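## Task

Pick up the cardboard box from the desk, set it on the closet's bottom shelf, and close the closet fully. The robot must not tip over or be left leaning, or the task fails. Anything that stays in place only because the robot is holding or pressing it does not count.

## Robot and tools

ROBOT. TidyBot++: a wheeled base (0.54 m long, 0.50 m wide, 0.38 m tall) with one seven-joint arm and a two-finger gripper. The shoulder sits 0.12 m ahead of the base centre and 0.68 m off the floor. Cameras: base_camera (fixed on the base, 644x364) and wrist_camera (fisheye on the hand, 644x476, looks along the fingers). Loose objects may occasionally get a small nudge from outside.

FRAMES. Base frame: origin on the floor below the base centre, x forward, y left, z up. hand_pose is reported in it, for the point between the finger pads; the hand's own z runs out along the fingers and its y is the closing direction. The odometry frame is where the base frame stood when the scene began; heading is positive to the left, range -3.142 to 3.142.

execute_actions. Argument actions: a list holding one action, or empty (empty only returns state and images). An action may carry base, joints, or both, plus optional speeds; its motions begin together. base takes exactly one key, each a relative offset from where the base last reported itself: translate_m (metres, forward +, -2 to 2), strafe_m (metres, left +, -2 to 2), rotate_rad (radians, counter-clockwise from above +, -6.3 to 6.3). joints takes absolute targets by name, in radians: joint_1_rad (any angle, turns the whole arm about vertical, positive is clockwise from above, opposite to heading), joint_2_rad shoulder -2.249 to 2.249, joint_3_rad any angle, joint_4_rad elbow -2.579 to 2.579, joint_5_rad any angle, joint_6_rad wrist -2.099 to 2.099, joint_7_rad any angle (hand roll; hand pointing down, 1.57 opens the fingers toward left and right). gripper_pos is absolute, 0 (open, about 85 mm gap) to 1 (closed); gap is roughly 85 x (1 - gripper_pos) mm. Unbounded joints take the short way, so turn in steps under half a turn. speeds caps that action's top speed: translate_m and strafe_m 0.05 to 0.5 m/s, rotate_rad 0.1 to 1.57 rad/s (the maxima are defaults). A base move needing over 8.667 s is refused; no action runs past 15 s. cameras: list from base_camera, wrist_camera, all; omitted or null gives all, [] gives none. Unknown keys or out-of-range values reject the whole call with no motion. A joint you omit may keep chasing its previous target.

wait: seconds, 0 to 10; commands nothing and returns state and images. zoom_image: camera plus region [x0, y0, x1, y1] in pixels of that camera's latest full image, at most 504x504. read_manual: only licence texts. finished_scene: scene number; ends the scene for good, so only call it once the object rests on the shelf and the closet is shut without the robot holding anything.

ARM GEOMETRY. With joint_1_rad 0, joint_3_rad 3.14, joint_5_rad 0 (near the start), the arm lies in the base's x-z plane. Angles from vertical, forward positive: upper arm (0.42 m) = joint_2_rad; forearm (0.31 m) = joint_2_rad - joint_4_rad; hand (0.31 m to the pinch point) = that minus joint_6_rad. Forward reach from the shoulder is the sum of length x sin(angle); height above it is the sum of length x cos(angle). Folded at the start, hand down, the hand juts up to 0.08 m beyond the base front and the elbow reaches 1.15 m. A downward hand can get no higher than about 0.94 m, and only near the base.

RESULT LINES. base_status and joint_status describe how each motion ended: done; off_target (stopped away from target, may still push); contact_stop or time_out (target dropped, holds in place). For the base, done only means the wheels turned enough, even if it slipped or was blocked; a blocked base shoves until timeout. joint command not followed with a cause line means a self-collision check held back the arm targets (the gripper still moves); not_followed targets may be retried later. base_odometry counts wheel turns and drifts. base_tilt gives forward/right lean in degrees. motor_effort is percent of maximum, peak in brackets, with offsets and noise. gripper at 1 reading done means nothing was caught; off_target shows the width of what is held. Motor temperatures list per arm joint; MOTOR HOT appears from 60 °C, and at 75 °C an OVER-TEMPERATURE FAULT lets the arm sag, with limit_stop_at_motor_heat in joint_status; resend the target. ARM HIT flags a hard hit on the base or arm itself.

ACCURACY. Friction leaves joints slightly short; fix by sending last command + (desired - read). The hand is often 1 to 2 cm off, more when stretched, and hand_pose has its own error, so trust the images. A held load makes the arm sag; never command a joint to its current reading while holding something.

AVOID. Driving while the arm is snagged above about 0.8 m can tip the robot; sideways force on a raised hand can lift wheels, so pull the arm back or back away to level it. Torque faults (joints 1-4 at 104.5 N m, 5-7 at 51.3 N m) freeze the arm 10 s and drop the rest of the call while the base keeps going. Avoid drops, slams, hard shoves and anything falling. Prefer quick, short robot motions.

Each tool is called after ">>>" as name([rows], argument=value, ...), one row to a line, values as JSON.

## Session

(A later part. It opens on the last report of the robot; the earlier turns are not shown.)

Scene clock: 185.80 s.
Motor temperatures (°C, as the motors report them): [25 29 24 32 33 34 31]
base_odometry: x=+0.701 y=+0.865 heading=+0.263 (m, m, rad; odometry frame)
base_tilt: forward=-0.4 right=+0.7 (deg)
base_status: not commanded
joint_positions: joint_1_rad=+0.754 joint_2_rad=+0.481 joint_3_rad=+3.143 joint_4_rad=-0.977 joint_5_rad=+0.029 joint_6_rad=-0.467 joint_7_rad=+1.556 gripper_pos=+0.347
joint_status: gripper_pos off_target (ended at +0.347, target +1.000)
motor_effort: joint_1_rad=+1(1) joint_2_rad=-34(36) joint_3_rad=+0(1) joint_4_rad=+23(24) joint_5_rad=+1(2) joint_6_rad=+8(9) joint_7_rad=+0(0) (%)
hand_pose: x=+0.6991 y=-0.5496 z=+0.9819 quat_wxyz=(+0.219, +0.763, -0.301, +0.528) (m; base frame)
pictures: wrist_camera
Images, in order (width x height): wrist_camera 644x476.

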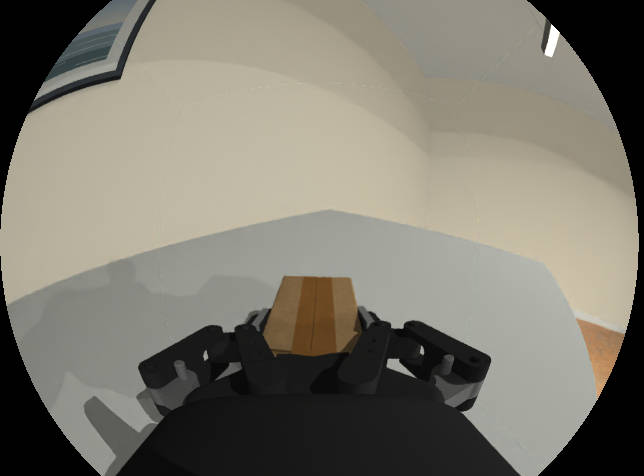

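>>> execute_actions([
  {"joints": {"joint_2_rad": 0.40, "joint_6_rad": -0.56}},
], cameras=[])

>>> execute_actions([
  {"base": {"translate_m": -0.5}, "joints": {"joint_2_rad": -0.1, "joint_4_rad": -1.5, "joint_6_rad": -0.52}},
], cameras=["wrist_camera"])

Scene clock: 190.50 s.
Motor temperatures (°C, as the motors report them): [25 30 24 32 33 34 31]
base_odometry: x=+0.701 y=+0.865 heading=+0.263 (m, m, rad; odometry frame)
base_tilt: forward=-0.4 right=+0.7 (deg)
base_status: not commanded
joint_positions: joint_1_rad=+0.754 joint_2_rad=+0.418 joint_3_rad=+3.143 joint_4_rad=-0.976 joint_5_rad=+0.029 joint_6_rad=-0.542 joint_7_rad=+1.556 gripper_pos=+0.347
joint_status: all done
motor_effort: joint_1_rad=+0(0) joint_2_rad=-33(37) joint_3_rad=+0(0) joint_4_rad=+25(25) joint_5_rad=+1(1) joint_6_rad=+9(9) joint_7_rad=+0(0) (%)
hand_pose: x=+0.6781 y=-0.5308 z=+1.0106 quat_wxyz=(+0.218, +0.766, -0.303, +0.523) (m; base frame)
pictures: none
No camera images: the call's "cameras" was empty. Leave "cameras" out to get every camera's image.

Scene clock: 193.00 s.
Motor temperatures (°C, as the motors report them): [25 30 24 32 33 34 31]
base_odometry: x=+0.218 y=+0.735 heading=+0.264 (m, m, rad; odometry frame)
base_tilt: forward=-0.4 right=+0.8 (deg)
base_status: done
joint_positions: joint_1_rad=+0.763 joint_2_rad=-0.090 joint_3_rad=+3.143 joint_4_rad=-1.487 joint_5_rad=+0.029 joint_6_rad=-0.542 joint_7_rad=+1.556 gripper_pos=+0.347
joint_status: all done
motor_effort: joint_1_rad=+0(4) joint_2_rad=-16(37) joint_3_rad=+0(2) joint_4_rad=+24(25) joint_5_rad=+0(2) joint_6_rad=+9(10) joint_7_rad=+1(0) (%)
hand_pose: x=+0.5223 y=-0.3916 z=+1.0436 quat_wxyz=(+0.220, +0.765, -0.307, +0.522) (m; base frame)
pictures: wrist_camera
Images, in order (width x height): wrist_camera 644x476.

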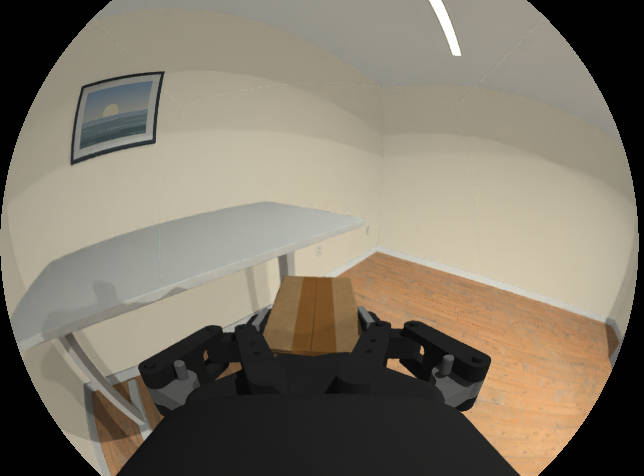

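>>> execute_actions([
  {"base": {"strafe_m": -0.95}, "joints": {"joint_1_rad": 0.0}},
], cameras=[])

>>> execute_actions([
  {"base": {"rotate_rad": -3.14}},
], cameras=[])

>>> execute_actions([
  {"base": {"translate_m": 1.44}},
], cameras=[])

>>> execute_actions([
  {"base": {"rotate_rad": 0.03}},
])

Scene clock: 201.70 s.
Motor temperatures (°C, as the motors report them): [25 30 24 32 33 34 31]
base_odometry: x=+0.465 y=-0.183 heading=+0.263 (m, m, rad; odometry frame)
base_tilt: forward=-0.4 right=+0.7 (deg)
base_status: done
joint_positions: joint_1_rad=+0.006 joint_2_rad=-0.091 joint_3_rad=+3.143 joint_4_rad=-1.487 joint_5_rad=+0.029 joint_6_rad=-0.542 joint_7_rad=+1.556 gripper_pos=+0.347
joint_status: all done
motor_effort: joint_1_rad=-1(1) joint_2_rad=-17(18) joint_3_rad=+0(2) joint_4_rad=+24(25) joint_5_rad=+1(2) joint_6_rad=+9(9) joint_7_rad=+0(1) (%)
hand_pose: x=+0.6810 y=-0.0076 z=+1.0437 quat_wxyz=(+0.011, +0.824, -0.003, +0.566) (m; base frame)
pictures: none
No camera images: the call's "cameras" was empty. Leave "cameras" out to get every camera's image.

Scene clock: 205.00 s.
Motor temperatures (°C, as the motors report them): [25 30 24 32 33 34 31]
base_odometry: x=+0.465 y=-0.183 heading=-2.877 (m, m, rad; odometry frame)
base_tilt: forward=-0.4 right=+0.7 (deg)
base_status: done
joint_positions: joint_1_rad=+0.003 joint_2_rad=-0.091 joint_3_rad=+3.142 joint_4_rad=-1.487 joint_5_rad=+0.029 joint_6_rad=-0.542 joint_7_rad=+1.556 gripper_pos=+0.347
joint_status: not commanded
motor_effort: joint_1_rad=-1(2) joint_2_rad=-17(20) joint_3_rad=+0(3) joint_4_rad=+25(25) joint_5_rad=+2(2) joint_6_rad=+9(9) joint_7_rad=+0(1) (%)
hand_pose: x=+0.6810 y=-0.0053 z=+1.0436 quat_wxyz=(+0.010, +0.824, -0.001, +0.566) (m; base frame)
pictures: none
No camera images: the call's "cameras" was empty. Leave "cameras" out to get every camera's image.

Scene clock: 209.17 s.
Motor temperatures (°C, as the motors report them): [25 30 24 32 33 34 31]
base_odometry: x=-0.925 y=-0.559 heading=-2.877 (m, m, rad; odometry frame)
base_tilt: forward=-0.4 right=+0.7 (deg)
base_status: done
joint_positions: joint_1_rad=+0.003 joint_2_rad=-0.091 joint_3_rad=+3.142 joint_4_rad=-1.488 joint_5_rad=+0.029 joint_6_rad=-0.542 joint_7_rad=+1.556 gripper_pos=+0.347
joint_status: not commanded
motor_effort: joint_1_rad=+0(0) joint_2_rad=-16(20) joint_3_rad=+0(1) joint_4_rad=+24(25) joint_5_rad=+2(2) joint_6_rad=+9(10) joint_7_rad=+1(0) (%)
hand_pose: x=+0.6806 y=-0.0053 z=+1.0434 quat_wxyz=(+0.010, +0.824, -0.001, +0.566) (m; base frame)
pictures: none
No camera images: the call's "cameras" was empty. Leave "cameras" out to get every camera's image.

Scene clock: 209.80 s.
Motor temperatures (°C, as the motors report them): [25 30 24 32 33 34 31]
base_odometry: x=-0.925 y=-0.559 heading=-2.847 (m, m, rad; odometry frame)
base_tilt: forward=-0.4 right=+0.7 (deg)
base_status: done
joint_positions: joint_1_rad=-0.002 joint_2_rad=-0.091 joint_3_rad=+3.140 joint_4_rad=-1.488 joint_5_rad=+0.029 joint_6_rad=-0.542 joint_7_rad=+1.556 gripper_pos=+0.347
joint_status: not commanded
motor_effort: joint_1_rad=+0(2) joint_2_rad=-17(18) joint_3_rad=+0(2) joint_4_rad=+25(25) joint_5_rad=+1(2) joint_6_rad=+9(9) joint_7_rad=+0(0) (%)
hand_pose: x=+0.6806 y=-0.0015 z=+1.0434 quat_wxyz=(+0.009, +0.824, +0.002, +0.566) (m; base frame)
pictures: base_camera, wrist_camera
Images, in order (width x height): base_camera 644x364, wrist_camera 644x476.

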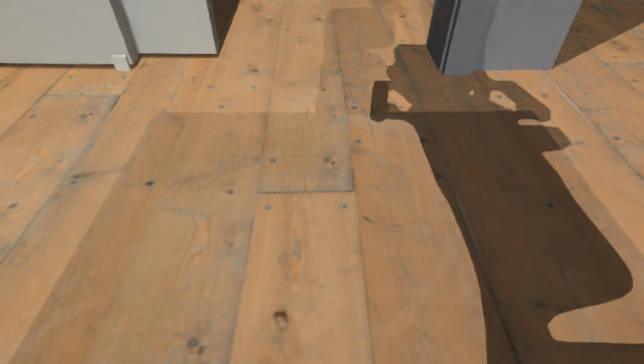

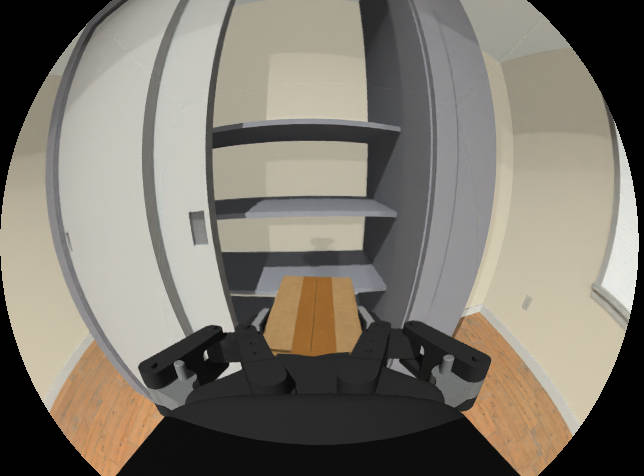

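>>> execute_actions([
  {"joints": {"joint_2_rad": 1.075, "joint_4_rad": -1.873, "joint_6_rad": 1.03}},
])

Scene clock: 218.73 s.
Motor temperatures (°C, as the motors report them): [25 30 24 32 33 34 31]
base_odometry: x=-0.925 y=-0.559 heading=-2.847 (m, m, rad; odometry frame)
base_tilt: forward=-0.4 right=+0.7 (deg)
base_status: not commanded
joint_positions: joint_1_rad=-0.002 joint_2_rad=+1.066 joint_3_rad=+3.140 joint_4_rad=-1.855 joint_5_rad=+0.029 joint_6_rad=+1.000 joint_7_rad=+1.556 gripper_pos=+0.347
joint_status: all done
motor_effort: joint_1_rad=+0(0) joint_2_rad=-38(41) joint_3_rad=-1(1) joint_4_rad=+11(25) joint_5_rad=+1(1) joint_6_rad=+9(10) joint_7_rad=+1(0) (%)
hand_pose: x=+0.8484 y=+0.0111 z=+0.4719 quat_wxyz=(-0.011, +0.819, +0.008, +0.573) (m; base frame)
pictures: base_camera, wrist_camera
Images, in order (width x height): base_camera 644x364, wrist_camera 644x476.

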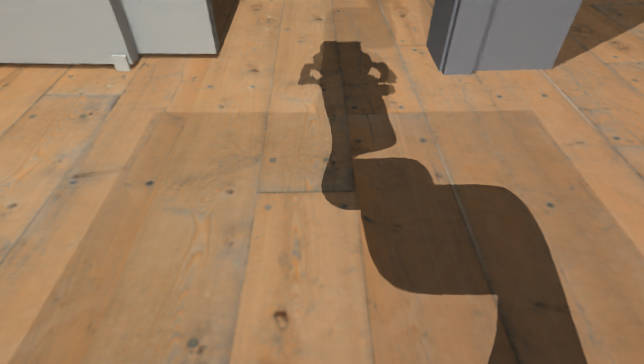

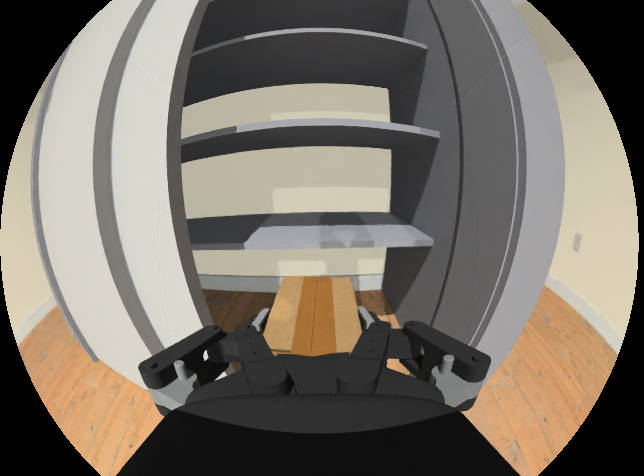

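>>> execute_actions([
  {"base": {"translate_m": 0.5}, "speeds": {"translate_m": 0.3}},
])

Scene clock: 223.83 s.
Motor temperatures (°C, as the motors report them): [25 30 24 32 33 34 31]
base_odometry: x=-1.404 y=-0.705 heading=-2.846 (m, m, rad; odometry frame)
base_tilt: forward=-0.4 right=+0.7 (deg)
base_status: done
joint_positions: joint_1_rad=-0.002 joint_2_rad=+1.066 joint_3_rad=+3.140 joint_4_rad=-1.861 joint_5_rad=+0.029 joint_6_rad=+1.002 joint_7_rad=+1.556 gripper_pos=+0.347
joint_status: not commanded
motor_effort: joint_1_rad=+0(3) joint_2_rad=-38(40) joint_3_rad=-1(2) joint_4_rad=+11(12) joint_5_rad=+1(1) joint_6_rad=+8(9) joint_7_rad=+0(0) (%)
hand_pose: x=+0.8462 y=+0.0111 z=+0.4703 quat_wxyz=(-0.011, +0.821, +0.008, +0.571) (m; base frame)
pictures: base_camera, wrist_camera
Images, in order (width x height): base_camera 644x364, wrist_camera 644x476.

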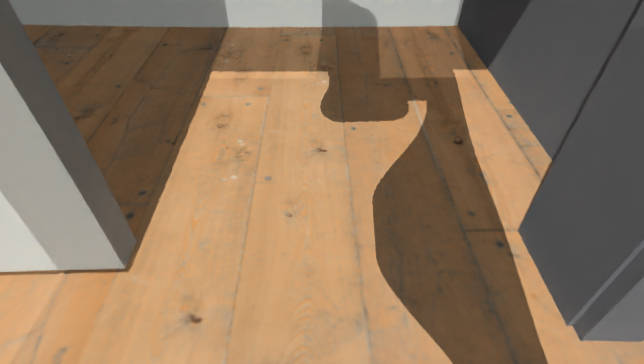

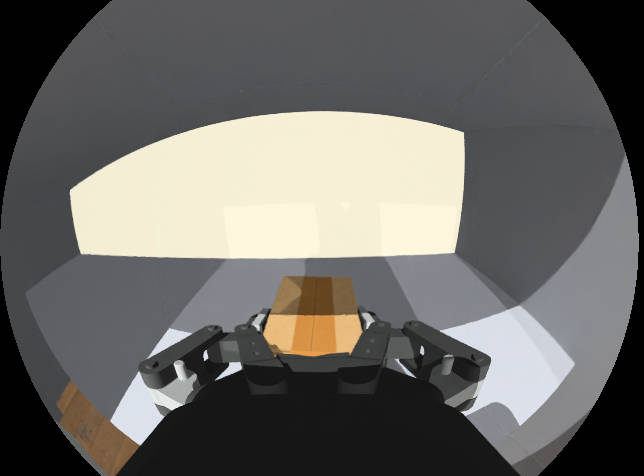

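>>> execute_actions([
  {"joints": {"joint_2_rad": 1.135, "joint_6_rad": 1.09}},
], cameras=["wrist_camera"])

Scene clock: 226.87 s.
Motor temperatures (°C, as the motors report them): [25 30 24 32 33 34 31]
base_odometry: x=-1.404 y=-0.705 heading=-2.846 (m, m, rad; odometry frame)
base_tilt: forward=-0.4 right=+0.7 (deg)
base_status: not commanded
joint_positions: joint_1_rad=-0.002 joint_2_rad=+1.128 joint_3_rad=+3.140 joint_4_rad=-1.861 joint_5_rad=+0.029 joint_6_rad=+1.061 joint_7_rad=+1.556 gripper_pos=+0.347
joint_status: all done
motor_effort: joint_1_rad=+0(0) joint_2_rad=-38(40) joint_3_rad=-1(1) joint_4_rad=+9(11) joint_5_rad=+1(1) joint_6_rad=+9(10) joint_7_rad=+0(0) (%)
hand_pose: x=+0.8383 y=+0.0114 z=+0.4422 quat_wxyz=(-0.012, +0.822, +0.008, +0.570) (m; base frame)
pictures: wrist_camera
Images, in order (width x height): wrist_camera 644x476.

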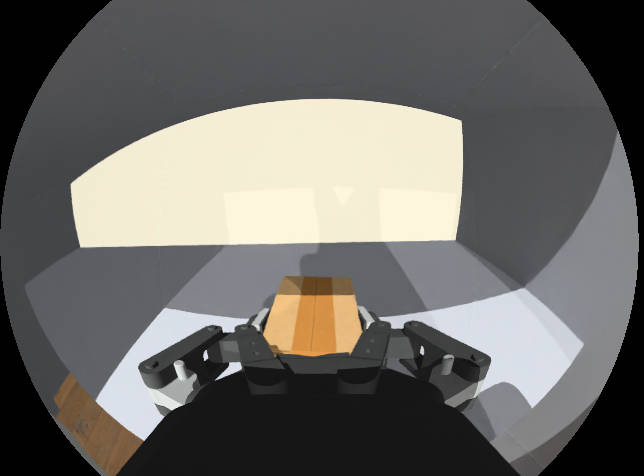

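>>> execute_actions([
  {"joints": {"joint_2_rad": 1.185, "joint_6_rad": 1.14}},
], cameras=["wrist_camera"])

Scene clock: 229.73 s.
Motor temperatures (°C, as the motors report them): [25 30 24 32 33 34 31]
base_odometry: x=-1.404 y=-0.705 heading=-2.846 (m, m, rad; odometry frame)
base_tilt: forward=-0.4 right=+0.7 (deg)
base_status: not commanded
joint_positions: joint_1_rad=-0.002 joint_2_rad=+1.155 joint_3_rad=+3.140 joint_4_rad=-1.861 joint_5_rad=+0.029 joint_6_rad=+1.124 joint_7_rad=+1.556 gripper_pos=+0.347
joint_status: all done
motor_effort: joint_1_rad=-1(1) joint_2_rad=-36(38) joint_3_rad=-1(1) joint_4_rad=+8(10) joint_5_rad=+1(1) joint_6_rad=+7(9) joint_7_rad=+0(0) (%)
hand_pose: x=+0.8385 y=+0.0116 z=+0.4417 quat_wxyz=(-0.013, +0.811, +0.008, +0.585) (m; base frame)
pictures: wrist_camera
Images, in order (width x height): wrist_camera 644x476.

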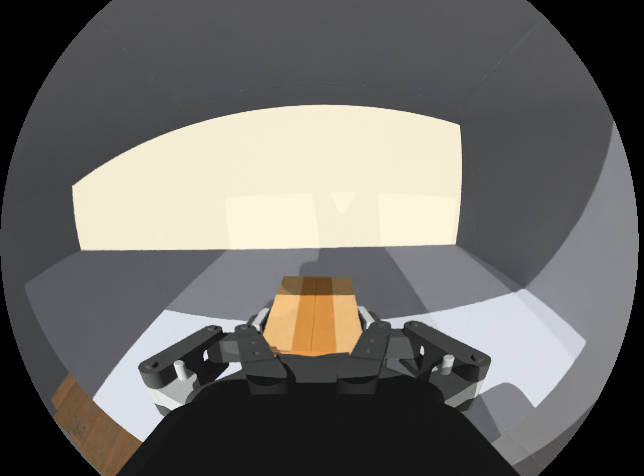

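>>> execute_actions([
  {"joints": {"gripper_pos": 0.0, "joint_2_rad": 1.14}},
], cameras=[])

>>> execute_actions([
  {"base": {"translate_m": -0.5}},
])

Scene clock: 233.30 s.
Motor temperatures (°C, as the motors report them): [25 30 24 32 33 34 31]
base_odometry: x=-1.404 y=-0.705 heading=-2.846 (m, m, rad; odometry frame)
base_tilt: forward=-0.4 right=+0.7 (deg)
base_status: not commanded
joint_positions: joint_1_rad=-0.002 joint_2_rad=+1.153 joint_3_rad=+3.140 joint_4_rad=-1.861 joint_5_rad=+0.029 joint_6_rad=+1.124 joint_7_rad=+1.556 gripper_pos=+0.000
joint_status: all done
motor_effort: joint_1_rad=-1(0) joint_2_rad=-37(39) joint_3_rad=-1(1) joint_4_rad=+8(10) joint_5_rad=+2(1) joint_6_rad=+8(9) joint_7_rad=+0(0) (%)
hand_pose: x=+0.8391 y=+0.0116 z=+0.4434 quat_wxyz=(-0.013, +0.810, +0.008, +0.586) (m; base frame)
pictures: none
No camera images: the call's "cameras" was empty. Leave "cameras" out to get every camera's image.

Scene clock: 235.77 s.
Motor temperatures (°C, as the motors report them): [25 30 24 32 33 34 31]
base_odometry: x=-0.925 y=-0.559 heading=-2.846 (m, m, rad; odometry frame)
base_tilt: forward=-0.4 right=+0.7 (deg)
base_status: done
joint_positions: joint_1_rad=-0.002 joint_2_rad=+1.153 joint_3_rad=+3.140 joint_4_rad=-1.864 joint_5_rad=+0.029 joint_6_rad=+1.124 joint_7_rad=+1.556 gripper_pos=+0.000
joint_status: not commanded
motor_effort: joint_1_rad=+0(1) joint_2_rad=-38(39) joint_3_rad=-1(2) joint_4_rad=+8(10) joint_5_rad=+1(1) joint_6_rad=+8(9) joint_7_rad=+1(0) (%)
hand_pose: x=+0.8379 y=+0.0116 z=+0.4424 quat_wxyz=(-0.013, +0.811, +0.008, +0.585) (m; base frame)
pictures: base_camera, wrist_camera
Images, in order (width x height): base_camera 644x364, wrist_camera 644x476.

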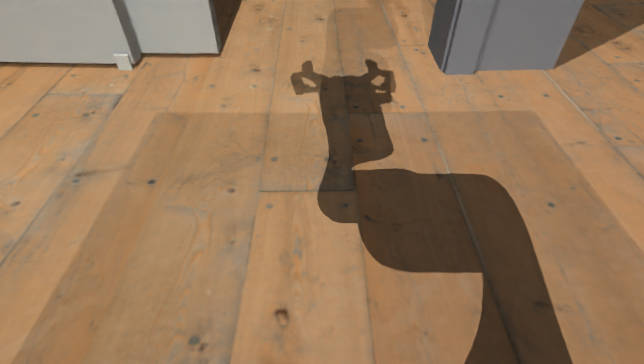

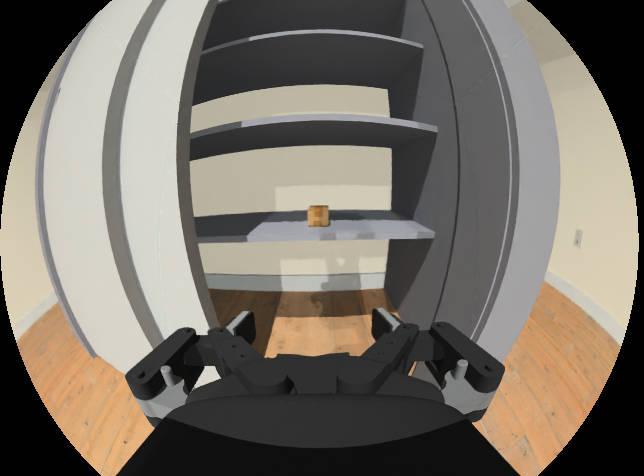

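>>> execute_actions([
  {"base": {"strafe_m": 0.22}, "joints": {"joint_2_rad": -0.335, "joint_4_rad": -2.0, "joint_6_rad": 0.075, "joint_7_rad": 3.14, "gripper_pos": 1.0}},
], cameras=[])

>>> execute_actions([
  {"base": {"translate_m": 0.25}},
], cameras=["wrist_camera"])

Scene clock: 244.03 s.
Motor temperatures (°C, as the motors report them): [25 31 24 32 33 34 31]
base_odometry: x=-0.861 y=-0.769 heading=-2.846 (m, m, rad; odometry frame)
base_tilt: forward=-0.4 right=+0.7 (deg)
base_status: done
joint_positions: joint_1_rad=-0.006 joint_2_rad=-0.322 joint_3_rad=+3.140 joint_4_rad=-1.976 joint_5_rad=+0.029 joint_6_rad=+0.100 joint_7_rad=+3.105 gripper_pos=+0.999
joint_status: all done
motor_effort: joint_1_rad=-1(4) joint_2_rad=-9(40) joint_3_rad=+0(2) joint_4_rad=+24(24) joint_5_rad=+1(1) joint_6_rad=+9(8) joint_7_rad=+0(0) (%)
hand_pose: x=+0.6103 y=+0.0063 z=+1.0598 quat_wxyz=(+0.500, +0.495, +0.497, +0.508) (m; base frame)
pictures: none
No camera images: the call's "cameras" was empty. Leave "cameras" out to get every camera's image.

Scene clock: 245.80 s.
Motor temperatures (°C, as the motors report them): [25 31 24 32 33 34 31]
base_odometry: x=-1.100 y=-0.843 heading=-2.845 (m, m, rad; odometry frame)
base_tilt: forward=-0.4 right=+0.7 (deg)
base_status: done
joint_positions: joint_1_rad=-0.006 joint_2_rad=-0.324 joint_3_rad=+3.140 joint_4_rad=-1.979 joint_5_rad=+0.029 joint_6_rad=+0.097 joint_7_rad=+3.105 gripper_pos=+0.999
joint_status: not commanded
motor_effort: joint_1_rad=+1(0) joint_2_rad=-9(12) joint_3_rad=+1(1) joint_4_rad=+24(25) joint_5_rad=+1(2) joint_6_rad=+9(9) joint_7_rad=+0(0) (%)
hand_pose: x=+0.6095 y=+0.0062 z=+1.0582 quat_wxyz=(+0.499, +0.496, +0.498, +0.508) (m; base frame)
pictures: wrist_camera
Images, in order (width x height): wrist_camera 644x476.

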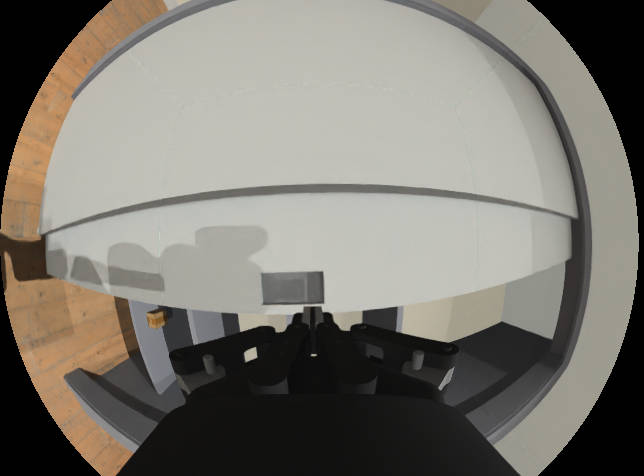

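>>> execute_actions([
  {"base": {"translate_m": 0.08}, "joints": {"joint_4_rad": -2.04}},
], cameras=["wrist_camera"])

Scene clock: 251.93 s.
Motor temperatures (°C, as the motors report them): [25 30 24 32 33 34 31]
base_odometry: x=-1.177 y=-0.866 heading=-2.845 (m, m, rad; odometry frame)
base_tilt: forward=-0.4 right=+0.7 (deg)
base_status: done
joint_positions: joint_1_rad=-0.006 joint_2_rad=-0.328 joint_3_rad=+3.140 joint_4_rad=-2.023 joint_5_rad=+0.029 joint_6_rad=+0.096 joint_7_rad=+3.105 gripper_pos=+0.999
joint_status: all done
motor_effort: joint_1_rad=+0(1) joint_2_rad=-8(13) joint_3_rad=+0(1) joint_4_rad=+24(25) joint_5_rad=+1(1) joint_6_rad=+8(9) joint_7_rad=+1(0) (%)
hand_pose: x=+0.6067 y=+0.0062 z=+1.0321 quat_wxyz=(+0.489, +0.506, +0.508, +0.497) (m; base frame)
pictures: wrist_camera
Images, in order (width x height): wrist_camera 644x476.

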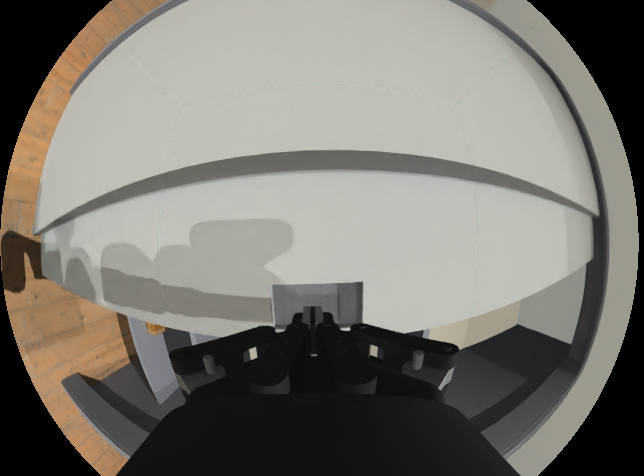

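>>> execute_actions([
  {"base": {"translate_m": 0.03}, "speeds": {"translate_m": 0.05}},
], cameras=["wrist_camera"])

Scene clock: 255.37 s.
Motor temperatures (°C, as the motors report them): [25 30 24 32 33 34 31]
base_odometry: x=-1.206 y=-0.875 heading=-2.845 (m, m, rad; odometry frame)
base_tilt: forward=-0.4 right=+0.7 (deg)
base_status: done
joint_positions: joint_1_rad=-0.006 joint_2_rad=-0.334 joint_3_rad=+3.140 joint_4_rad=-2.024 joint_5_rad=+0.029 joint_6_rad=+0.095 joint_7_rad=+3.105 gripper_pos=+0.999
joint_status: not commanded
motor_effort: joint_1_rad=+0(0) joint_2_rad=-8(10) joint_3_rad=+0(0) joint_4_rad=+24(27) joint_5_rad=+0(1) joint_6_rad=+9(10) joint_7_rad=+0(0) (%)
hand_pose: x=+0.6044 y=+0.0062 z=+1.0341 quat_wxyz=(+0.490, +0.505, +0.507, +0.498) (m; base frame)
pictures: wrist_camera
Images, in order (width x height): wrist_camera 644x476.

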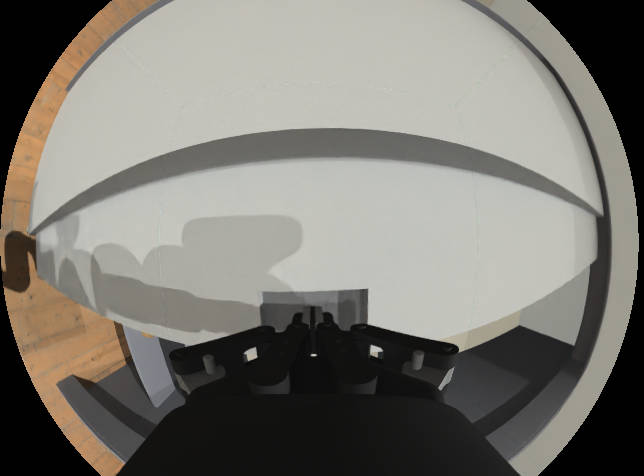

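Light contact. Strafe right to close.

>>> execute_actions([
  {"base": {"strafe_m": -0.35}, "speeds": {"strafe_m": 0.12}},
])

Scene clock: 260.53 s.
Motor temperatures (°C, as the motors report them): [25 30 24 32 33 34 31]
base_odometry: x=-1.308 y=-0.540 heading=-2.844 (m, m, rad; odometry frame)
base_tilt: forward=-0.5 right=+0.7 (deg)
base_status: done
joint_positions: joint_1_rad=-0.013 joint_2_rad=-0.339 joint_3_rad=+3.120 joint_4_rad=-2.027 joint_5_rad=+0.029 joint_6_rad=+0.093 joint_7_rad=+3.105 gripper_pos=+0.999
joint_status: not commanded
motor_effort: joint_1_rad=+1(8) joint_2_rad=-3(10) joint_3_rad=+2(10) joint_4_rad=+26(26) joint_5_rad=+1(1) joint_6_rad=+10(10) joint_7_rad=+0(0) (%)
hand_pose: x=+0.6020 y=+0.0209 z=+1.0338 quat_wxyz=(+0.485, +0.497, +0.515, +0.502) (m; base frame)
pictures: base_camera, wrist_camera
Images, in order (width x height): base_camera 644x364, wrist_camera 644x476.

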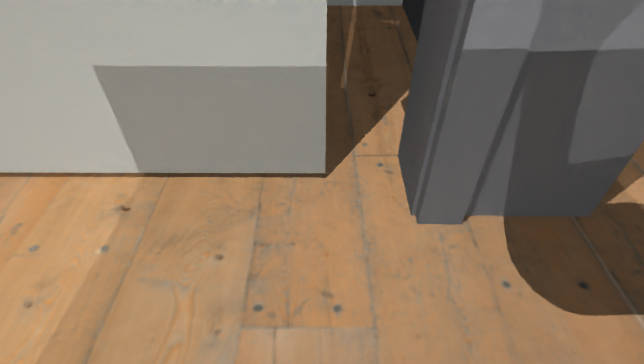

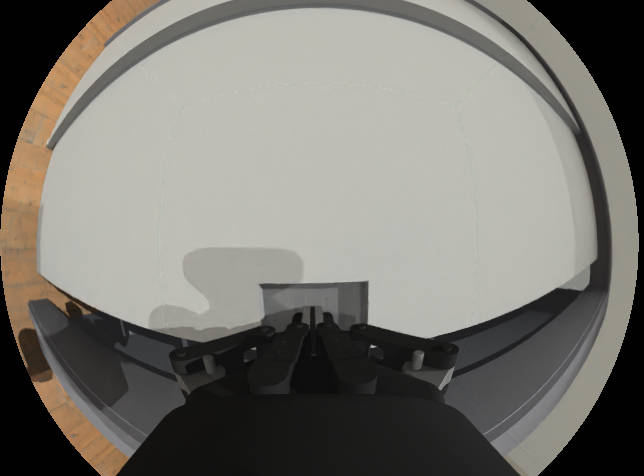

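>>> execute_actions([
  {"base": {"strafe_m": -0.115}, "speeds": {"strafe_m": 0.06}},
])

Scene clock: 265.23 s.
Motor temperatures (°C, as the motors report them): [25 30 24 32 33 34 31]
base_odometry: x=-1.342 y=-0.430 heading=-2.844 (m, m, rad; odometry frame)
base_tilt: forward=-0.4 right=+0.7 (deg)
base_status: done
joint_positions: joint_1_rad=-0.025 joint_2_rad=-0.340 joint_3_rad=+3.110 joint_4_rad=-2.029 joint_5_rad=+0.029 joint_6_rad=+0.093 joint_7_rad=+3.105 gripper_pos=+0.999
joint_status: not commanded
motor_effort: joint_1_rad=+6(8) joint_2_rad=-3(7) joint_3_rad=+9(10) joint_4_rad=+25(27) joint_5_rad=+0(1) joint_6_rad=+9(10) joint_7_rad=+0(0) (%)
hand_pose: x=+0.6006 y=+0.0327 z=+1.0336 quat_wxyz=(+0.480, +0.490, +0.522, +0.507) (m; base frame)
pictures: base_camera, wrist_camera
Images, in order (width x height): base_camera 644x364, wrist_camera 644x476.

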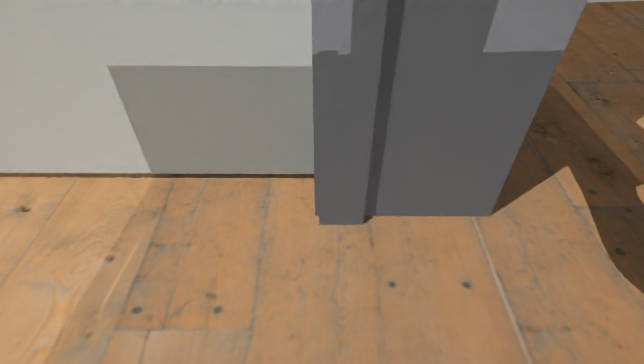

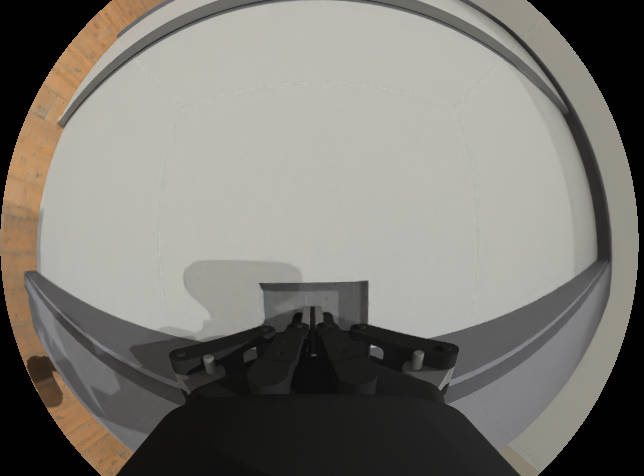

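>>> execute_actions([
  {"base": {"strafe_m": 0.02}},
], cameras=[])

>>> execute_actions([
  {"base": {"translate_m": -0.3}},
], cameras=[])

>>> execute_actions([
  {"base": {"strafe_m": 0.3}, "joints": {"joint_7_rad": 1.57}},
])

Scene clock: 269.90 s.
Motor temperatures (°C, as the motors report them): [25 30 24 32 33 34 31]
base_odometry: x=-1.336 y=-0.450 heading=-2.844 (m, m, rad; odometry frame)
base_tilt: forward=-0.5 right=+0.7 (deg)
base_status: done
joint_positions: joint_1_rad=-0.006 joint_2_rad=-0.342 joint_3_rad=+3.127 joint_4_rad=-2.030 joint_5_rad=+0.029 joint_6_rad=+0.092 joint_7_rad=+3.105 gripper_pos=+0.999
joint_status: not commanded
motor_effort: joint_1_rad=+2(5) joint_2_rad=-3(3) joint_3_rad=+2(6) joint_4_rad=+26(27) joint_5_rad=+1(0) joint_6_rad=+9(10) joint_7_rad=+0(0) (%)
hand_pose: x=+0.6009 y=+0.0135 z=+1.0337 quat_wxyz=(+0.488, +0.501, +0.511, +0.500) (m; base frame)
pictures: none
No camera images: the call's "cameras" was empty. Leave "cameras" out to get every camera's image.

Scene clock: 271.80 s.
Motor temperatures (°C, as the motors report them): [25 30 24 32 33 34 31]
base_odometry: x=-1.049 y=-0.361 heading=-2.844 (m, m, rad; odometry frame)
base_tilt: forward=-0.4 right=+0.7 (deg)
base_status: done
joint_positions: joint_1_rad=-0.006 joint_2_rad=-0.335 joint_3_rad=+3.129 joint_4_rad=-2.030 joint_5_rad=+0.029 joint_6_rad=+0.092 joint_7_rad=+3.105 gripper_pos=+0.999
joint_status: not commanded
motor_effort: joint_1_rad=+0(1) joint_2_rad=-8(11) joint_3_rad=+0(2) joint_4_rad=+24(26) joint_5_rad=+0(1) joint_6_rad=+9(9) joint_7_rad=+0(0) (%)
hand_pose: x=+0.6036 y=+0.0121 z=+1.0302 quat_wxyz=(+0.486, +0.504, +0.512, +0.498) (m; base frame)
pictures: none
No camera images: the call's "cameras" was empty. Leave "cameras" out to get every camera's image.

Scene clock: 273.70 s.
Motor temperatures (°C, as the motors report them): [25 30 24 32 33 34 31]
base_odometry: x=-0.961 y=-0.648 heading=-2.843 (m, m, rad; odometry frame)
base_tilt: forward=-0.4 right=+0.7 (deg)
base_status: done
joint_positions: joint_1_rad=-0.005 joint_2_rad=-0.335 joint_3_rad=+3.130 joint_4_rad=-2.030 joint_5_rad=+0.029 joint_6_rad=+0.092 joint_7_rad=+1.584 gripper_pos=+0.999
joint_status: all done
motor_effort: joint_1_rad=+0(0) joint_2_rad=-8(10) joint_3_rad=+1(2) joint_4_rad=+24(25) joint_5_rad=+1(1) joint_6_rad=+8(9) joint_7_rad=+0(0) (%)
hand_pose: x=+0.6036 y=+0.0113 z=+1.0302 quat_wxyz=(+0.009, +0.718, +0.023, +0.696) (m; base frame)
pictures: base_camera, wrist_camera
Images, in order (width x height): base_camera 644x364, wrist_camera 644x476.

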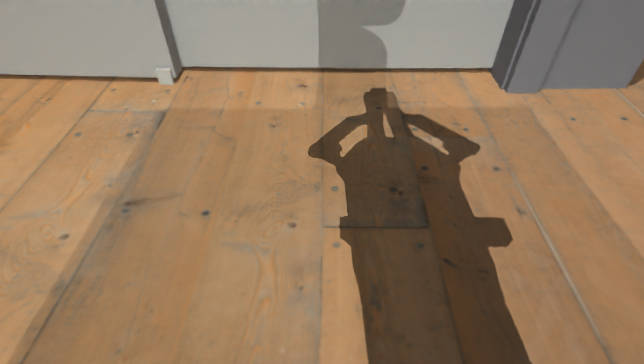

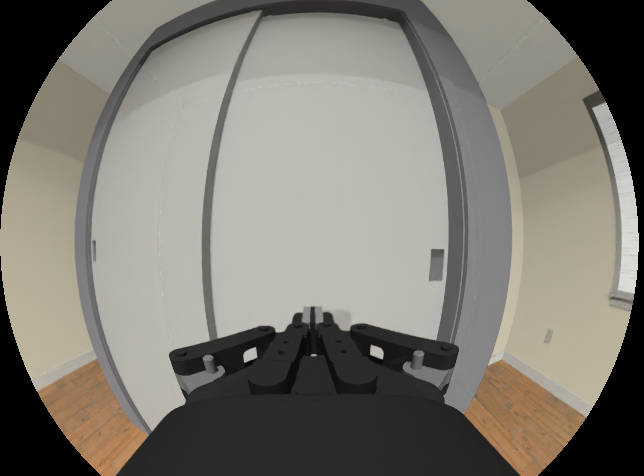

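Both doors look fully shut.

>>> finished_scene(scene=1)

The scene is finished: the task was done.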